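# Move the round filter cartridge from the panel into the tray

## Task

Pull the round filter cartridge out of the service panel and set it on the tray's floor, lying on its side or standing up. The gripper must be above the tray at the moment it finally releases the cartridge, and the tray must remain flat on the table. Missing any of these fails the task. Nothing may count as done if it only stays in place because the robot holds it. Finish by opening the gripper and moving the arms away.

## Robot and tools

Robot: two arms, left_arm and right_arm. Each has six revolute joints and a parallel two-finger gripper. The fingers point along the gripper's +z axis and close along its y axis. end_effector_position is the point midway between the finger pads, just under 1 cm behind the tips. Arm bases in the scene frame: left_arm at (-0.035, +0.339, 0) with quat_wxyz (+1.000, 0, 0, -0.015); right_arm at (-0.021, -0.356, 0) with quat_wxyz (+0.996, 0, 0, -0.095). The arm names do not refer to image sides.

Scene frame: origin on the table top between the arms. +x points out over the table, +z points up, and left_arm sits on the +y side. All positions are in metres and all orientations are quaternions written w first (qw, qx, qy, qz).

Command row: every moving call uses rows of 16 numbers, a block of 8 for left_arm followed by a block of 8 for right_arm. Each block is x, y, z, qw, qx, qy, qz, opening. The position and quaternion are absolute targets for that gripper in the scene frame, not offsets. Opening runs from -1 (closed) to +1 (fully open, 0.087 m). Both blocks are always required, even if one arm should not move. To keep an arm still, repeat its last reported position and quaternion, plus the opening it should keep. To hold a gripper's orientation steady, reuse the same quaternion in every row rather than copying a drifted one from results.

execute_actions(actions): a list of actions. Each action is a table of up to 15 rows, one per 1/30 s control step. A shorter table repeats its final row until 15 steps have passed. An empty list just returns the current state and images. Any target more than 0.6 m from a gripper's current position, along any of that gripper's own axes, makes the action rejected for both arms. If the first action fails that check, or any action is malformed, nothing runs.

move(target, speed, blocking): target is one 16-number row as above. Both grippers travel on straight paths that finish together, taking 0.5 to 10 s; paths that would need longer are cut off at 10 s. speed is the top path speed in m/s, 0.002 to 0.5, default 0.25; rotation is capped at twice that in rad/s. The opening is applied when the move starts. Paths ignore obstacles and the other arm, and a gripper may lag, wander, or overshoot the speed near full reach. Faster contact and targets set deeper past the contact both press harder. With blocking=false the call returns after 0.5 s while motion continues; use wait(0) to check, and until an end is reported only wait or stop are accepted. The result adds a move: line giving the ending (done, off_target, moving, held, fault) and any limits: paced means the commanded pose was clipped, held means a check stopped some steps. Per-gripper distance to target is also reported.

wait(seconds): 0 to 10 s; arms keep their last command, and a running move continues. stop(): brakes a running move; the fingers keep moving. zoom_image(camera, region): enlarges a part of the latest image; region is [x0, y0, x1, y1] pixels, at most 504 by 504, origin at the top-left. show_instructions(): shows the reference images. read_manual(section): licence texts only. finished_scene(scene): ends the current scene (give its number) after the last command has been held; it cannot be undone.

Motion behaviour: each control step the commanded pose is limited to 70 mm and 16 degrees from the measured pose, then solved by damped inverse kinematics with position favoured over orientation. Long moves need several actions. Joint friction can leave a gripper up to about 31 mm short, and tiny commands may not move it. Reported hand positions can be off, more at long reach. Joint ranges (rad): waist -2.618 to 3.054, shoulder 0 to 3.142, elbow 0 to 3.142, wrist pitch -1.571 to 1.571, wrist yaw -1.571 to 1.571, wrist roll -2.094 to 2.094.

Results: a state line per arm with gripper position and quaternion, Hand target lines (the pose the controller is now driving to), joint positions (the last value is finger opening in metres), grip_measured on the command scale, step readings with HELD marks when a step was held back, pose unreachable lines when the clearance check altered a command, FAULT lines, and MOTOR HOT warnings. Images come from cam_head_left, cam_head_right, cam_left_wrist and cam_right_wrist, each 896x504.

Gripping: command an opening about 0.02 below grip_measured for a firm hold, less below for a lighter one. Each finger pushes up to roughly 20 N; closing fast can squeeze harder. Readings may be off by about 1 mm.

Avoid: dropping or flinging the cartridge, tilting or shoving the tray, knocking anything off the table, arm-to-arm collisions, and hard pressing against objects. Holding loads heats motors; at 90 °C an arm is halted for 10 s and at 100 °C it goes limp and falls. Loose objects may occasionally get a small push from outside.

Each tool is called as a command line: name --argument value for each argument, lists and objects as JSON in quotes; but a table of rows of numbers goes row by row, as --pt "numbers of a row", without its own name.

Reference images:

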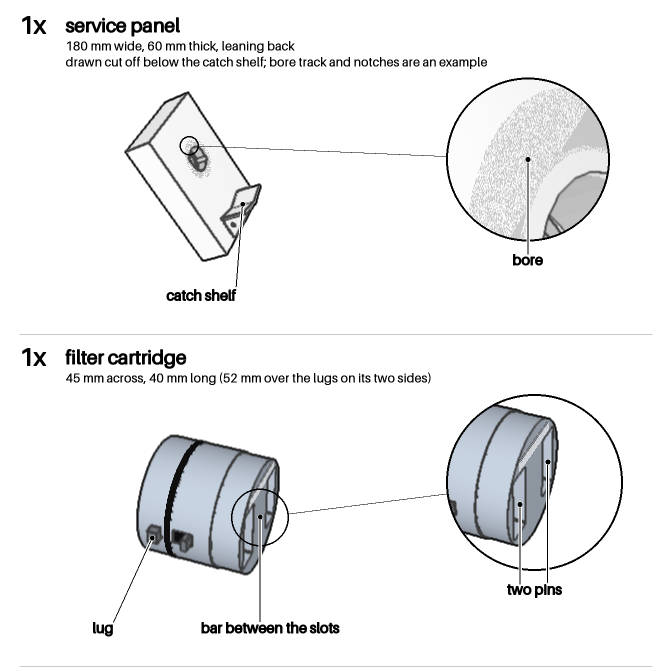

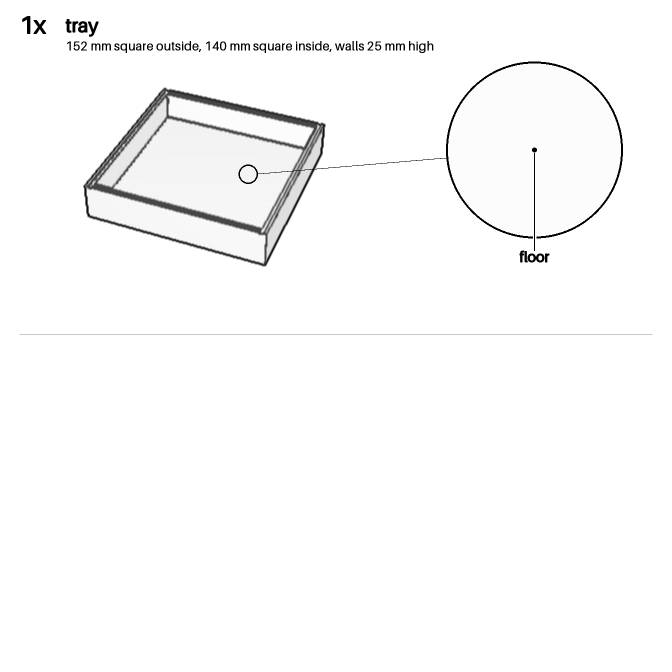

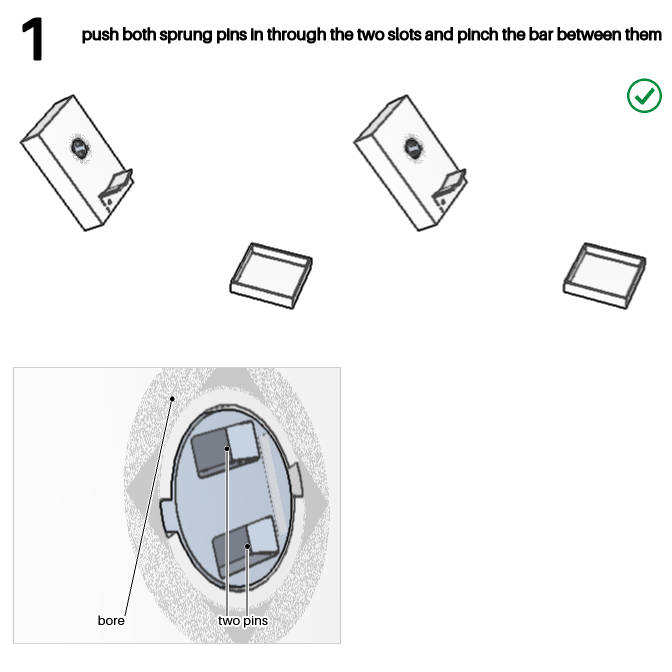

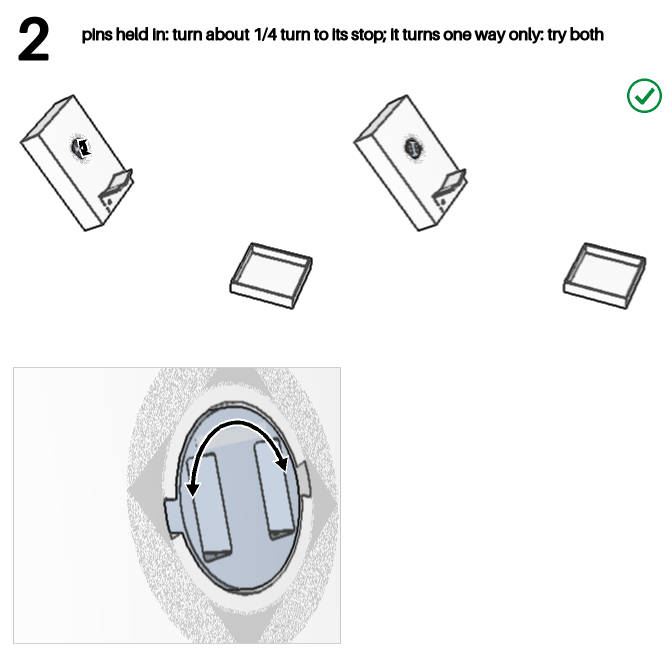

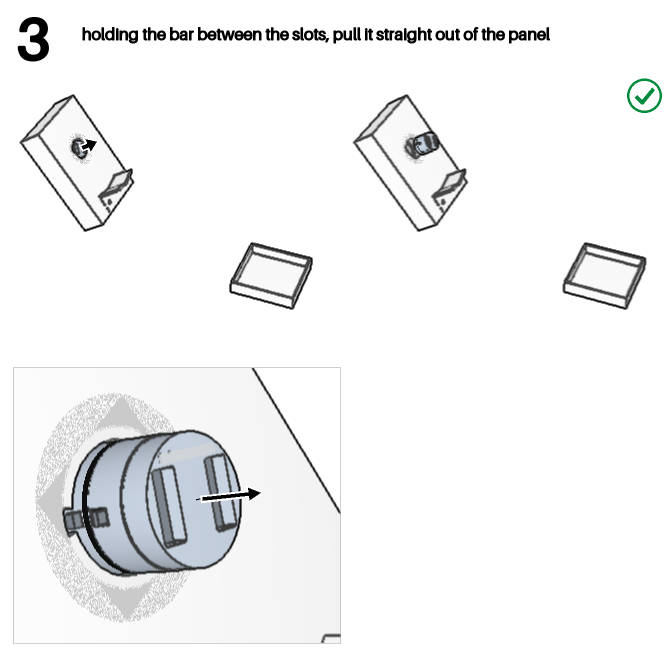

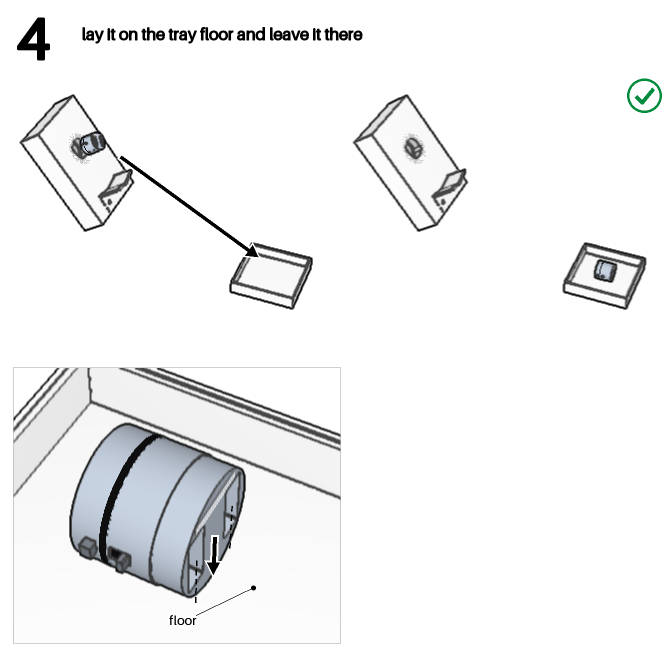

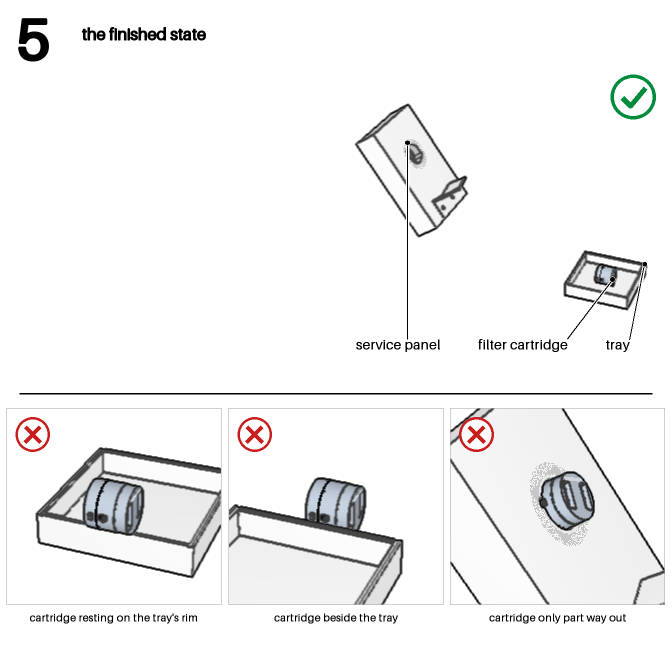

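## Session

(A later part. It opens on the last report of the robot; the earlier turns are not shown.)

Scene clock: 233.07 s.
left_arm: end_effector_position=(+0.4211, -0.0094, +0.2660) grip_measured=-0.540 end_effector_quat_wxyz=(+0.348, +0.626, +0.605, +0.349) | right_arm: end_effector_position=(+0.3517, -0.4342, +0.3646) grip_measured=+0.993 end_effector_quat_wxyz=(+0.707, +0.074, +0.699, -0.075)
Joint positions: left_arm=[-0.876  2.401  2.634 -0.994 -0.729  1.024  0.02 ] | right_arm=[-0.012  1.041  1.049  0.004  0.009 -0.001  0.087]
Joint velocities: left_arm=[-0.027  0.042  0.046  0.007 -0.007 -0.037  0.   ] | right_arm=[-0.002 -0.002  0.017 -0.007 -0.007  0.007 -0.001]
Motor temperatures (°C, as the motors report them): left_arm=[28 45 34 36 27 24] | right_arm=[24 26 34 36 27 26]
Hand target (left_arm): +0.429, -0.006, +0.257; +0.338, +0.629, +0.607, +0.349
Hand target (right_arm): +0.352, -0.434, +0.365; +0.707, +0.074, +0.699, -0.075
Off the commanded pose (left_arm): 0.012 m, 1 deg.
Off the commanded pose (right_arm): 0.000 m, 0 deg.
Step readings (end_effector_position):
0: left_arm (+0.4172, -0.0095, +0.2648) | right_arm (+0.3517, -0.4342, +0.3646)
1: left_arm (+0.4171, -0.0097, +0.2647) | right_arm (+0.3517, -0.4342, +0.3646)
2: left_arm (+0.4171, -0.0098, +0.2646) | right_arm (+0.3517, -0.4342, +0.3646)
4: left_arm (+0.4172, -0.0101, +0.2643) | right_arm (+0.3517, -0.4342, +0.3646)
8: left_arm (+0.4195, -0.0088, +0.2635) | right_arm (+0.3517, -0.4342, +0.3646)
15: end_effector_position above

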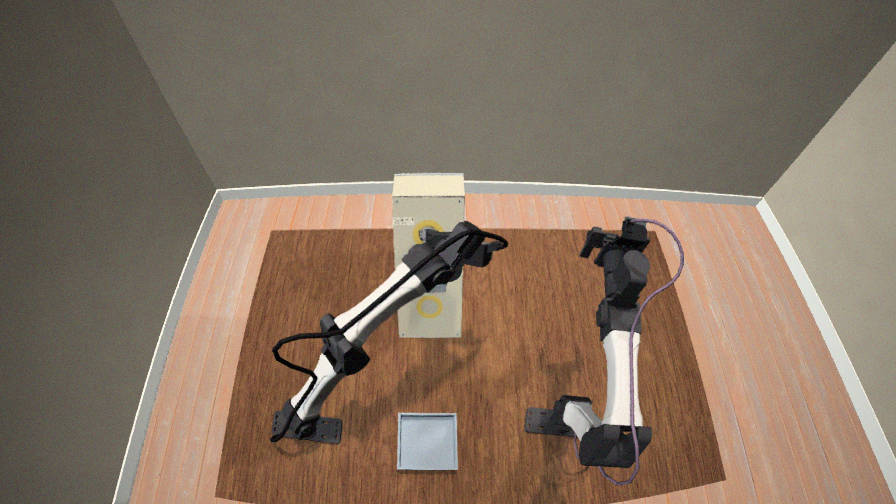

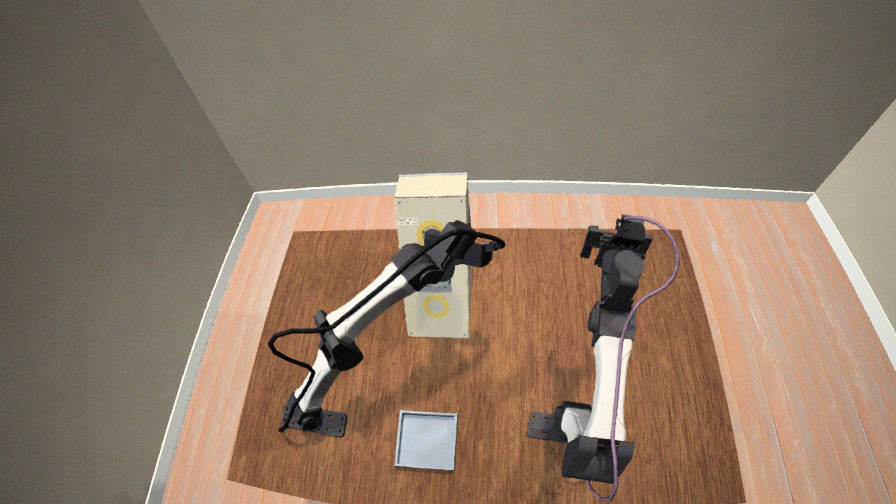

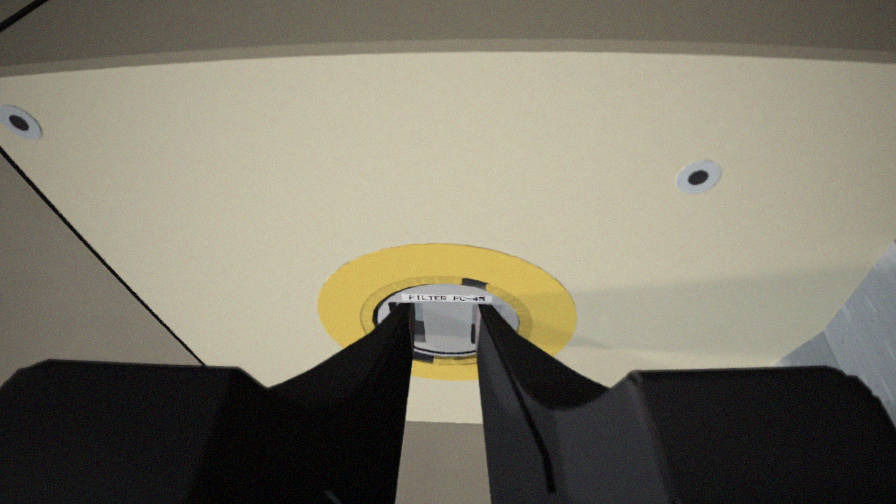

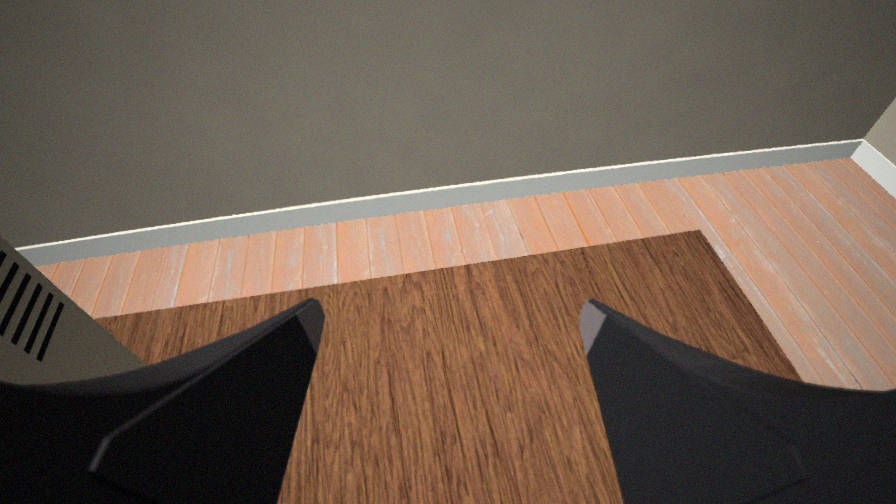

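execute_actions --actions '[[[0.44,-0.005,0.252,0.337,0.629,0.608,0.349,-0.6,0.3517,-0.4342,0.3646,0.707,0.074,0.699,-0.075,1]],[[0.455,-0.005,0.244,0.337,0.629,0.608,0.349,-0.62,0.3517,-0.4342,0.3646,0.707,0.074,0.699,-0.075,1]],[[0.455,-0.006,0.244,0.337,0.629,0.608,0.349,-0.68,0.3517,-0.4342,0.3646,0.707,0.074,0.699,-0.075,1]],[[0.455,-0.007,0.244,0.358,0.591,0.645,0.328,-0.68,0.3517,-0.4342,0.3646,0.707,0.074,0.699,-0.075,1]],[[0.455,-0.007,0.244,0.377,0.551,0.680,0.305,-0.68,0.3517,-0.4342,0.3646,0.707,0.074,0.699,-0.075,1]],[[0.455,-0.007,0.244,0.395,0.508,0.712,0.282,-0.68,0.3517,-0.4342,0.3646,0.707,0.074,0.699,-0.075,1]],[[0.455,-0.007,0.244,0.411,0.464,0.742,0.257,-0.68,0.3517,-0.4342,0.3646,0.707,0.074,0.699,-0.075,1]]]'

Scene clock: 241.97 s.
left_arm: end_effector_position=(+0.4235, -0.0090, +0.2629) grip_measured=-0.660 end_effector_quat_wxyz=(+0.416, +0.495, +0.711, +0.277) | right_arm: end_effector_position=(+0.3517, -0.4342, +0.3646) grip_measured=+0.993 end_effector_quat_wxyz=(+0.707, +0.074, +0.699, -0.075)
Joint positions: left_arm=[-0.857  2.499  2.855 -1.084 -0.72   0.663  0.015] | right_arm=[-0.012  1.041  1.049  0.004  0.009 -0.001  0.087]
Joint velocities: left_arm=[ 0.002  0.017  0.007 -0.022  0.066 -0.037  0.002] | right_arm=[ 0.002 -0.007 -0.002 -0.037 -0.007  0.007 -0.001]
Motor temperatures (°C, as the motors report them): left_arm=[28 46 35 36 27 24] | right_arm=[24 26 34 36 27 26]
Hand target (left_arm): +0.452, -0.004, +0.244; +0.429, +0.466, +0.730, +0.257
Hand target (right_arm): +0.352, -0.434, +0.365; +0.707, +0.074, +0.699, -0.075
Off the commanded pose (left_arm): 0.037 m, 6 deg.
Off the commanded pose (right_arm): 0.000 m, 0 deg.
elbow stopped short (left arm): the move would have taken joint 3 (elbow) straighter than the controller allows; a more bent joint 3 avoids this.
Step readings (end_effector_position; steps 1 to 15: 1st action; 16 to 30: 2nd action; 31 to 45: 3rd action; 46 to 60: 4th action; 61 to 75: 5th action; 76 to 90: 6th action; 91 to 105: 7th action):
0: left_arm (+0.4211, -0.0094, +0.2660) | right_arm (+0.3517, -0.4342, +0.3646)
1: left_arm (+0.4218, -0.0093, +0.2655) | right_arm (+0.3517, -0.4342, +0.3646)
2: left_arm (+0.4223, -0.0093, +0.2653) | right_arm (+0.3517, -0.4342, +0.3646)
4: left_arm (+0.4225, -0.0094, +0.2652) | right_arm (+0.3517, -0.4342, +0.3646)
8: left_arm (+0.4224, -0.0094, +0.2653) | right_arm (+0.3517, -0.4342, +0.3646)
15: left_arm (+0.4224, -0.0095, +0.2654) | right_arm (+0.3517, -0.4342, +0.3646)
16: left_arm (+0.4232, -0.0094, +0.2646) | right_arm (+0.3517, -0.4342, +0.3646)
17: left_arm (+0.4234, -0.0093, +0.2644) | right_arm (+0.3517, -0.4342, +0.3646)
19: left_arm (+0.4233, -0.0093, +0.2646) | right_arm (+0.3517, -0.4342, +0.3646)
23: left_arm (+0.4233, -0.0093, +0.2646) | right_arm (+0.3517, -0.4342, +0.3646)
30: left_arm (+0.4233, -0.0093, +0.2645) | right_arm (+0.3517, -0.4342, +0.3646)
31: left_arm (+0.4231, -0.0092, +0.2640) | right_arm (+0.3517, -0.4342, +0.3646)
32: left_arm (+0.4231, -0.0092, +0.2639) | right_arm (+0.3517, -0.4342, +0.3646)
34: left_arm (+0.4231, -0.0092, +0.2641) | right_arm (+0.3517, -0.4342, +0.3646)
38: left_arm (+0.4231, -0.0092, +0.2639) | right_arm (+0.3517, -0.4342, +0.3646)
45: left_arm (+0.4231, -0.0092, +0.2640) | right_arm (+0.3517, -0.4342, +0.3646)
46: left_arm (+0.4230, -0.0094, +0.2641) | right_arm (+0.3517, -0.4342, +0.3646)
47: left_arm (+0.4232, -0.0093, +0.2641) | right_arm (+0.3517, -0.4342, +0.3646)
49: left_arm (+0.4231, -0.0094, +0.2642) | right_arm (+0.3517, -0.4342, +0.3646)
53: left_arm (+0.4231, -0.0094, +0.2643) | right_arm (+0.3517, -0.4342, +0.3646)
60: left_arm (+0.4232, -0.0092, +0.2641) | right_arm (+0.3517, -0.4342, +0.3646)
61: left_arm (+0.4232, -0.0091, +0.2640) | right_arm (+0.3517, -0.4342, +0.3646)
62: left_arm (+0.4231, -0.0087, +0.2640) | right_arm (+0.3517, -0.4342, +0.3646)
64: left_arm (+0.4232, -0.0088, +0.2640) | right_arm (+0.3517, -0.4342, +0.3646)
68: left_arm (+0.4232, -0.0088, +0.2641) | right_arm (+0.3517, -0.4342, +0.3646)
75: left_arm (+0.4231, -0.0087, +0.2640) | right_arm (+0.3517, -0.4342, +0.3646)
76: left_arm (+0.4231, -0.0087, +0.2638) | right_arm (+0.3517, -0.4342, +0.3646)
77: left_arm (+0.4232, -0.0085, +0.2637) | right_arm (+0.3517, -0.4342, +0.3646)
79: left_arm (+0.4233, -0.0086, +0.2637) | right_arm (+0.3517, -0.4342, +0.3646)
83: left_arm (+0.4233, -0.0086, +0.2637) | right_arm (+0.3517, -0.4342, +0.3646)
90: left_arm (+0.4233, -0.0087, +0.2636) | right_arm (+0.3517, -0.4342, +0.3646)
91: left_arm (+0.4233, -0.0088, +0.2635) | right_arm (+0.3517, -0.4342, +0.3646)
92: left_arm (+0.4234, -0.0088, +0.2631) | right_arm (+0.3517, -0.4342, +0.3646)
94: left_arm (+0.4236, -0.0089, +0.2628) | right_arm (+0.3517, -0.4342, +0.3646)
98: left_arm (+0.4236, -0.0090, +0.2629) | right_arm (+0.3517, -0.4342, +0.3646)
105: end_effector_position above

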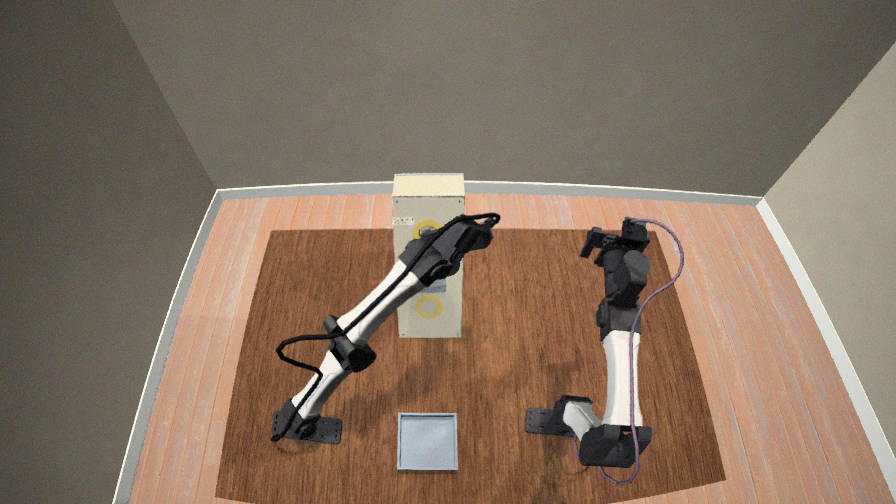

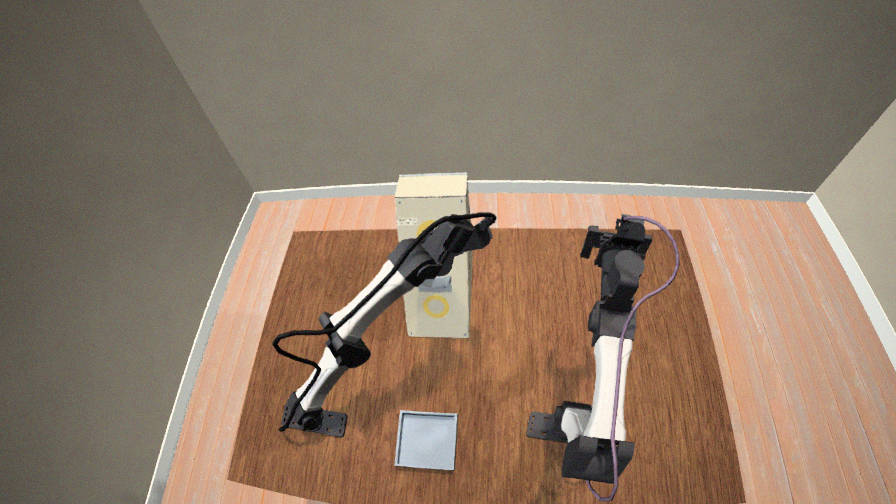

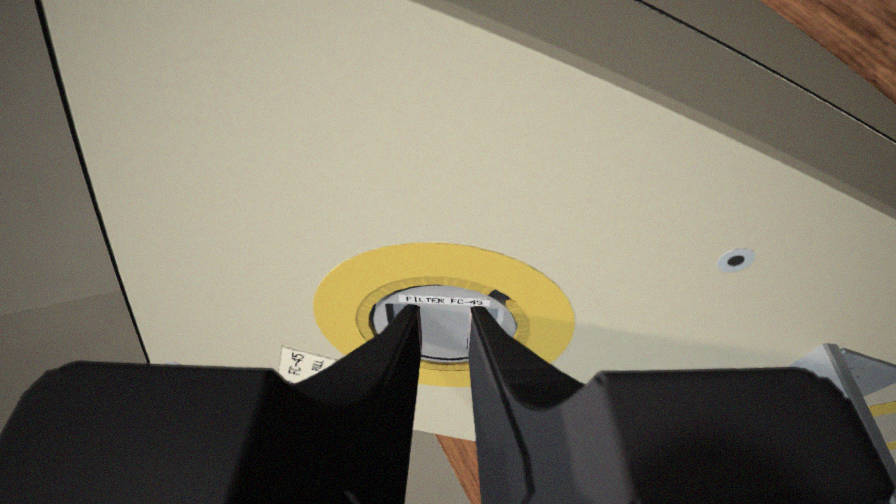

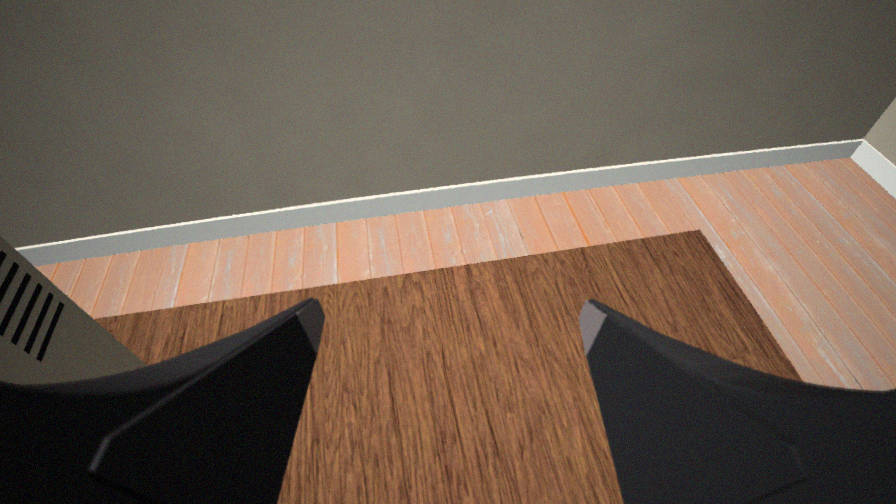

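Turning. Reduce push (elbow limit), continue.

execute_actions --actions '[[[0.44,-0.007,0.254,0.426,0.418,0.769,0.231,-0.68,0.3517,-0.4342,0.3646,0.707,0.074,0.699,-0.075,1]],[[0.44,-0.007,0.254,0.440,0.370,0.793,0.205,-0.68,0.3517,-0.4342,0.3646,0.707,0.074,0.699,-0.075,1]],[[0.44,-0.007,0.254,0.451,0.321,0.814,0.178,-0.68,0.3517,-0.4342,0.3646,0.707,0.074,0.699,-0.075,1]],[[0.44,-0.007,0.254,0.461,0.270,0.832,0.150,-0.68,0.3517,-0.4342,0.3646,0.707,0.074,0.699,-0.075,1]],[[0.44,-0.007,0.254,0.470,0.219,0.847,0.121,-0.68,0.3517,-0.4342,0.3646,0.707,0.074,0.699,-0.075,1]],[[0.44,-0.007,0.254,0.476,0.167,0.859,0.093,-0.68,0.3517,-0.4342,0.3646,0.707,0.074,0.699,-0.075,1]],[[0.44,-0.007,0.254,0.480,0.122,0.866,0.067,-0.68,0.3517,-0.4342,0.3646,0.707,0.074,0.699,-0.075,1]]]'

Scene clock: 249.10 s.
left_arm: end_effector_position=(+0.4242, -0.0088, +0.2652) grip_measured=-0.660 end_effector_quat_wxyz=(+0.501, +0.147, +0.850, +0.077) | right_arm: end_effector_position=(+0.3517, -0.4342, +0.3646) grip_measured=+0.993 end_effector_quat_wxyz=(+0.707, +0.074, +0.699, -0.075)
Joint positions: left_arm=[-0.805  2.454  2.855 -1.084 -0.689 -0.154  0.015] | right_arm=[-0.012  1.041  1.049  0.004  0.009 -0.001  0.087]
Joint velocities: left_arm=[ 0.002  0.007  0.007  0.066 -0.007 -0.007  0.001] | right_arm=[-0.017  0.002 -0.002  0.051  0.051 -0.007  0.   ]
Motor temperatures (°C, as the motors report them): left_arm=[28 46 35 37 27 24] | right_arm=[24 26 34 36 27 26]
Hand target (left_arm): +0.439, -0.006, +0.254; +0.497, +0.126, +0.856, +0.060
Hand target (right_arm): +0.352, -0.434, +0.365; +0.707, +0.074, +0.699, -0.075
Off the commanded pose (left_arm): 0.019 m, 4 deg.
Off the commanded pose (right_arm): 0.000 m, 0 deg.
elbow stopped short (left arm): the move would have taken joint 3 (elbow) straighter than the controller allows; a more bent joint 3 avoids this.
Step readings (end_effector_position; steps 1 to 15: 1st action; 16 to 30: 2nd action; 31 to 45: 3rd action; 46 to 60: 4th action; 61 to 75: 5th action; 76 to 90: 6th action; 91 to 105: 7th action):
0: left_arm (+0.4235, -0.0090, +0.2629) | right_arm (+0.3517, -0.4342, +0.3646)
1: left_arm (+0.4231, -0.0089, +0.2638) | right_arm (+0.3517, -0.4342, +0.3646)
2: left_arm (+0.4231, -0.0089, +0.2640) | right_arm (+0.3517, -0.4342, +0.3646)
4: left_arm (+0.4231, -0.0089, +0.2641) | right_arm (+0.3517, -0.4342, +0.3646)
8: left_arm (+0.4232, -0.0089, +0.2640) | right_arm (+0.3517, -0.4342, +0.3646)
15: left_arm (+0.4231, -0.0090, +0.2640) | right_arm (+0.3517, -0.4342, +0.3646)
16: left_arm (+0.4232, -0.0088, +0.2642) | right_arm (+0.3517, -0.4342, +0.3646)
17: left_arm (+0.4232, -0.0088, +0.2642) | right_arm (+0.3517, -0.4342, +0.3646)
19: left_arm (+0.4233, -0.0088, +0.2643) | right_arm (+0.3517, -0.4342, +0.3646)
23: left_arm (+0.4233, -0.0088, +0.2643) | right_arm (+0.3517, -0.4342, +0.3646)
30: left_arm (+0.4233, -0.0089, +0.2643) | right_arm (+0.3517, -0.4342, +0.3646)
31: left_arm (+0.4234, -0.0088, +0.2643) | right_arm (+0.3517, -0.4342, +0.3646)
32: left_arm (+0.4233, -0.0088, +0.2643) | right_arm (+0.3517, -0.4342, +0.3646)
34: left_arm (+0.4234, -0.0086, +0.2645) | right_arm (+0.3517, -0.4342, +0.3646)
38: left_arm (+0.4234, -0.0087, +0.2643) | right_arm (+0.3517, -0.4342, +0.3646)
45: left_arm (+0.4235, -0.0086, +0.2645) | right_arm (+0.3517, -0.4342, +0.3646)
46: left_arm (+0.4234, -0.0088, +0.2645) | right_arm (+0.3517, -0.4342, +0.3646)
47: left_arm (+0.4236, -0.0086, +0.2646) | right_arm (+0.3517, -0.4342, +0.3646)
49: left_arm (+0.4236, -0.0087, +0.2647) | right_arm (+0.3517, -0.4342, +0.3646)
53: left_arm (+0.4237, -0.0087, +0.2647) | right_arm (+0.3517, -0.4342, +0.3646)
60: left_arm (+0.4237, -0.0086, +0.2648) | right_arm (+0.3517, -0.4342, +0.3646)
61: left_arm (+0.4237, -0.0086, +0.2647) | right_arm (+0.3517, -0.4342, +0.3646)
62: left_arm (+0.4238, -0.0085, +0.2648) | right_arm (+0.3517, -0.4342, +0.3646)
64: left_arm (+0.4237, -0.0085, +0.2650) | right_arm (+0.3517, -0.4342, +0.3646)
68: left_arm (+0.4238, -0.0085, +0.2649) | right_arm (+0.3517, -0.4342, +0.3646)
75: left_arm (+0.4238, -0.0085, +0.2650) | right_arm (+0.3517, -0.4342, +0.3646)
76: left_arm (+0.4238, -0.0084, +0.2650) | right_arm (+0.3517, -0.4342, +0.3646)
77: left_arm (+0.4239, -0.0083, +0.2651) | right_arm (+0.3517, -0.4342, +0.3646)
79: left_arm (+0.4238, -0.0084, +0.2650) | right_arm (+0.3517, -0.4342, +0.3646)
83: left_arm (+0.4239, -0.0085, +0.2650) | right_arm (+0.3517, -0.4342, +0.3646)
90: left_arm (+0.4239, -0.0084, +0.2650) | right_arm (+0.3517, -0.4342, +0.3646)
91: left_arm (+0.4238, -0.0085, +0.2651) | right_arm (+0.3517, -0.4342, +0.3646)
92: left_arm (+0.4239, -0.0084, +0.2653) | right_arm (+0.3517, -0.4342, +0.3646)
94: left_arm (+0.4239, -0.0084, +0.2651) | right_arm (+0.3517, -0.4342, +0.3646)
98: left_arm (+0.4240, -0.0087, +0.2653) | right_arm (+0.3517, -0.4342, +0.3646)
105: end_effector_position above

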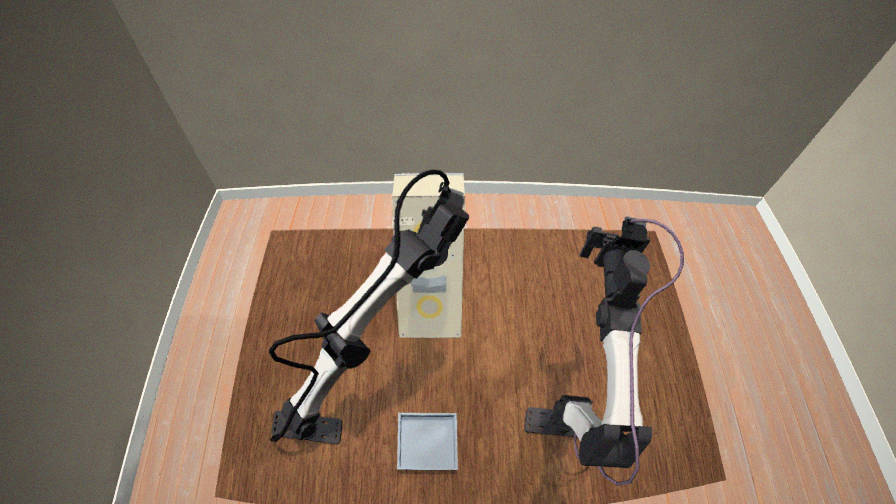

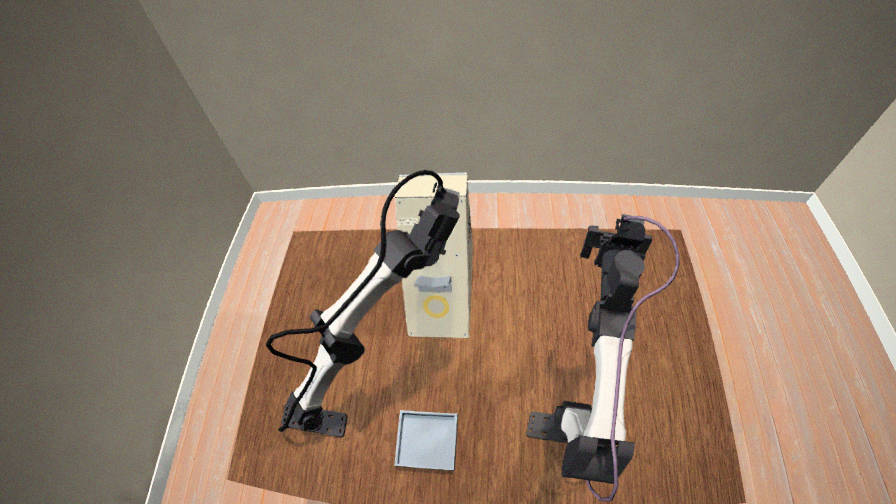

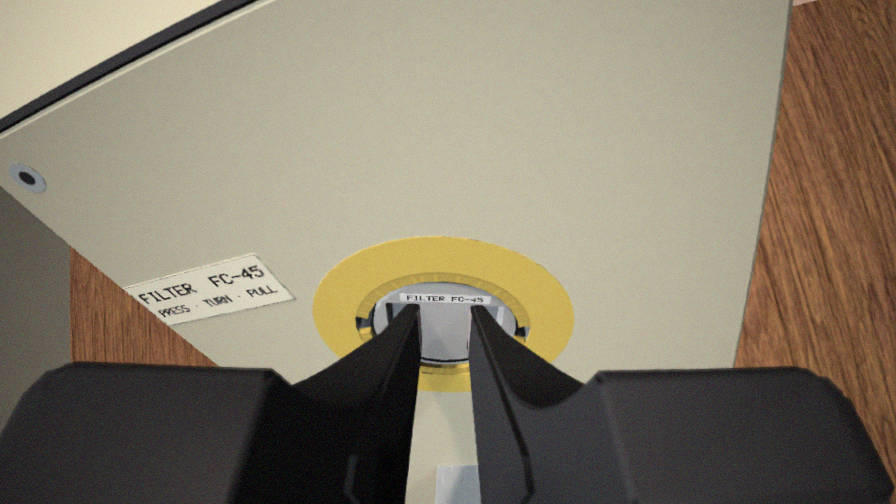

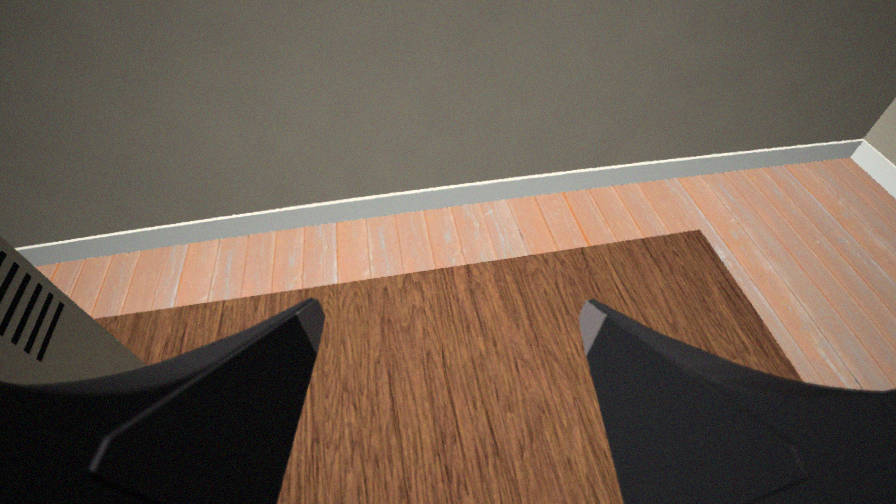

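move --target '[0.39,-0.008,0.287,0.478,0.140,0.864,0.078,-0.69,0.3517,-0.4342,0.3646,0.707,0.074,0.699,-0.075,1]' --speed 0.03

Scene clock: 251.87 s.
left_arm: end_effector_position=(+0.4013, -0.0079, +0.2808) grip_measured=-0.660 end_effector_quat_wxyz=(+0.498, +0.140, +0.853, +0.069) | right_arm: end_effector_position=(+0.3517, -0.4342, +0.3646) grip_measured=+0.993 end_effector_quat_wxyz=(+0.707, +0.074, +0.699, -0.075)
Joint positions: left_arm=[-0.836  2.408  2.855 -1.154 -0.704 -0.204  0.015] | right_arm=[-0.012  1.041  1.049  0.004  0.009 -0.001  0.087]
Joint velocities: left_arm=[ 0.017 -0.017 -0.017  0.095  0.037  0.007 -0.   ] | right_arm=[-0.007 -0.007  0.007 -0.051 -0.022  0.022 -0.001]
Motor temperatures (°C, as the motors report them): left_arm=[28 47 35 37 27 24] | right_arm=[24 26 34 36 27 26]
Hand target (left_arm): +0.390, -0.007, +0.286; +0.494, +0.143, +0.855, +0.069
Hand target (right_arm): +0.352, -0.434, +0.365; +0.707, +0.074, +0.699, -0.075
Off the commanded pose (left_arm): 0.013 m, 3 deg.
Off the commanded pose (right_arm): 0.000 m, 0 deg.
elbow stopped short (left arm): the move would have taken joint 3 (elbow) straighter than the controller allows; a more bent joint 3 avoids this.
move: off_target (left_arm)

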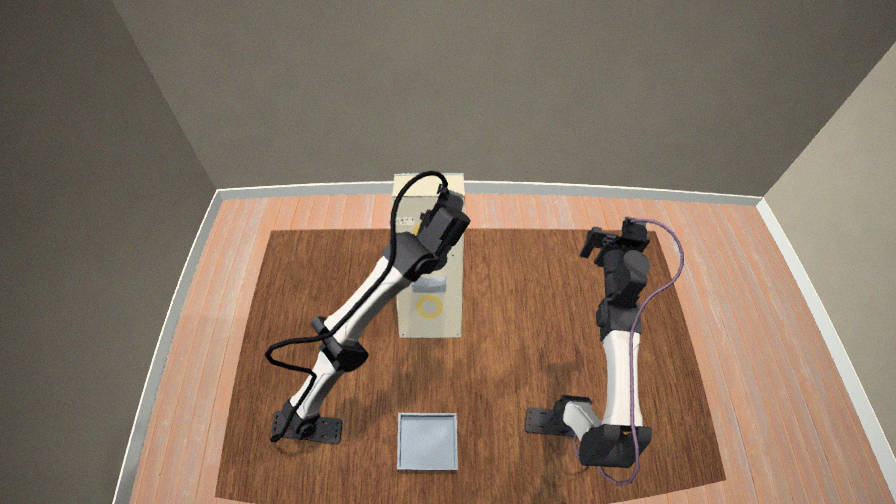

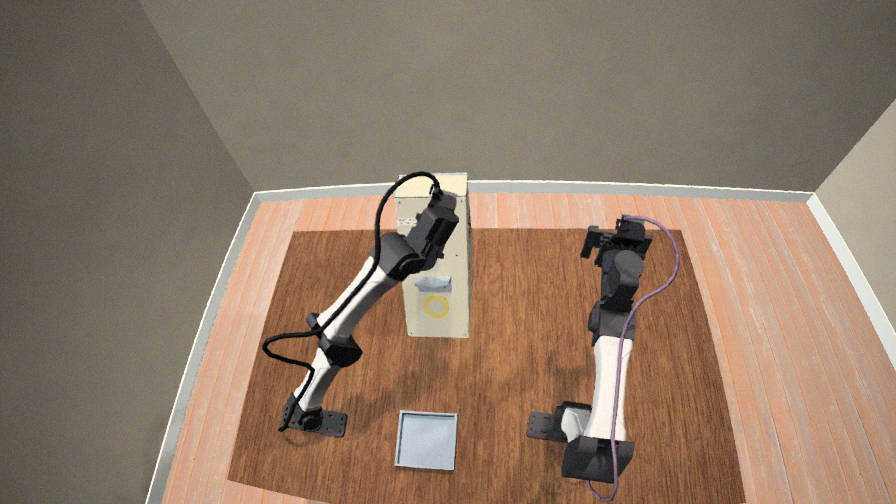

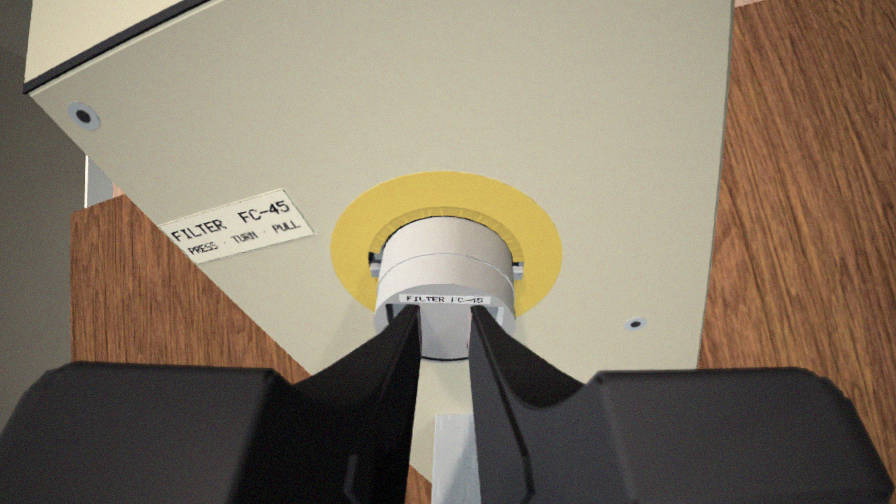

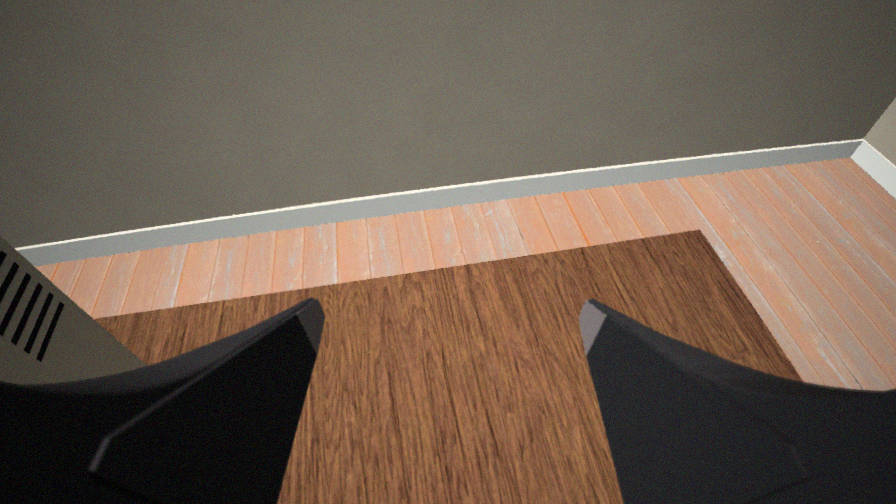

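move --target '[0.35,-0.008,0.312,0.49,0.14,0.857,0.07,-0.69,0.3517,-0.4342,0.3646,0.707,0.074,0.699,-0.075,1]' --speed 0.04

Scene clock: 256.07 s.
left_arm: end_effector_position=(+0.3540, -0.0079, +0.2957) grip_measured=-0.660 end_effector_quat_wxyz=(+0.482, +0.152, +0.860, +0.071) | right_arm: end_effector_position=(+0.3517, -0.4342, +0.3646) grip_measured=+0.993 end_effector_quat_wxyz=(+0.707, +0.074, +0.699, -0.075)
Joint positions: left_arm=[-0.911  2.345  2.855 -1.301 -0.738 -0.276  0.015] | right_arm=[-0.012  1.041  1.049  0.004  0.009 -0.001  0.087]
Joint velocities: left_arm=[ 0.012 -0.007 -0.012 -0.007 -0.007  0.007 -0.001] | right_arm=[ 0.012  0.002 -0.007  0.007  0.007  0.022  0.   ]
Motor temperatures (°C, as the motors report them): left_arm=[28 48 35 37 27 24] | right_arm=[24 26 34 36 27 26]
Hand target (left_arm): +0.349, -0.007, +0.311; +0.497, +0.142, +0.854, +0.065
Hand target (right_arm): +0.352, -0.434, +0.365; +0.707, +0.074, +0.699, -0.075
Off the commanded pose (left_arm): 0.017 m, 2 deg.
Off the commanded pose (right_arm): 0.000 m, 0 deg.
elbow stopped short (left arm): the move would have taken joint 3 (elbow) straighter than the controller allows; a more bent joint 3 avoids this.
move: off_target (left_arm)

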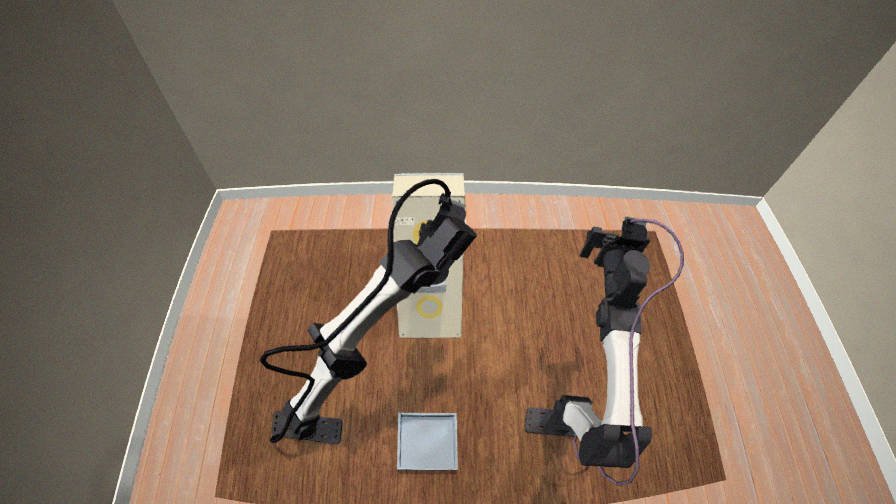

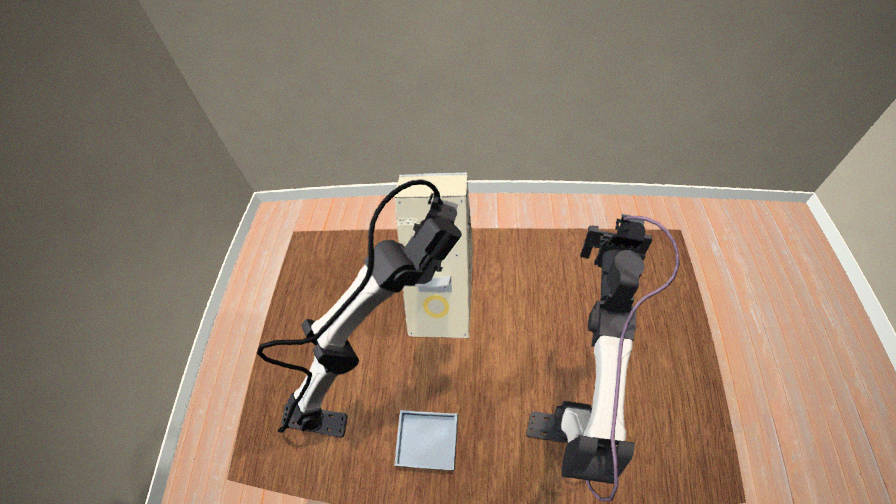

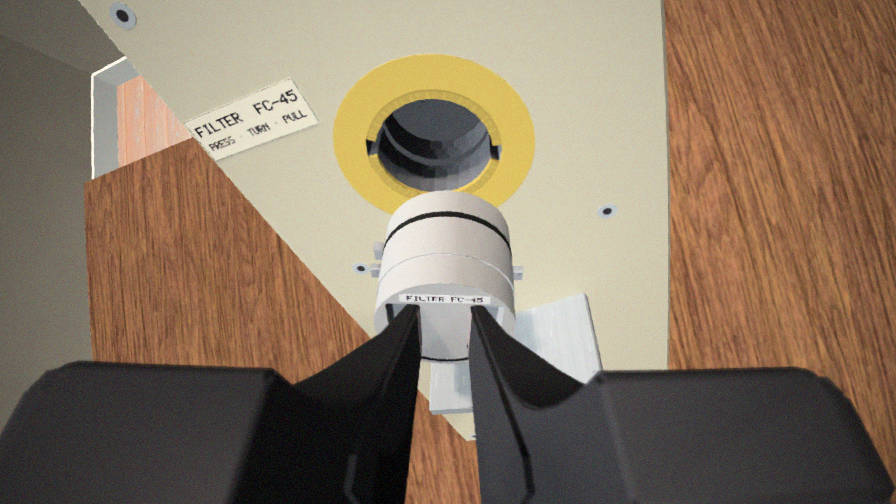

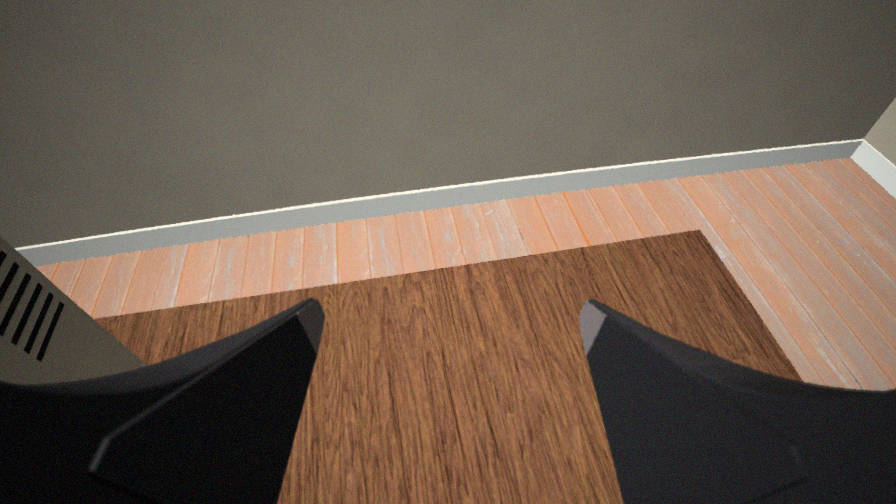

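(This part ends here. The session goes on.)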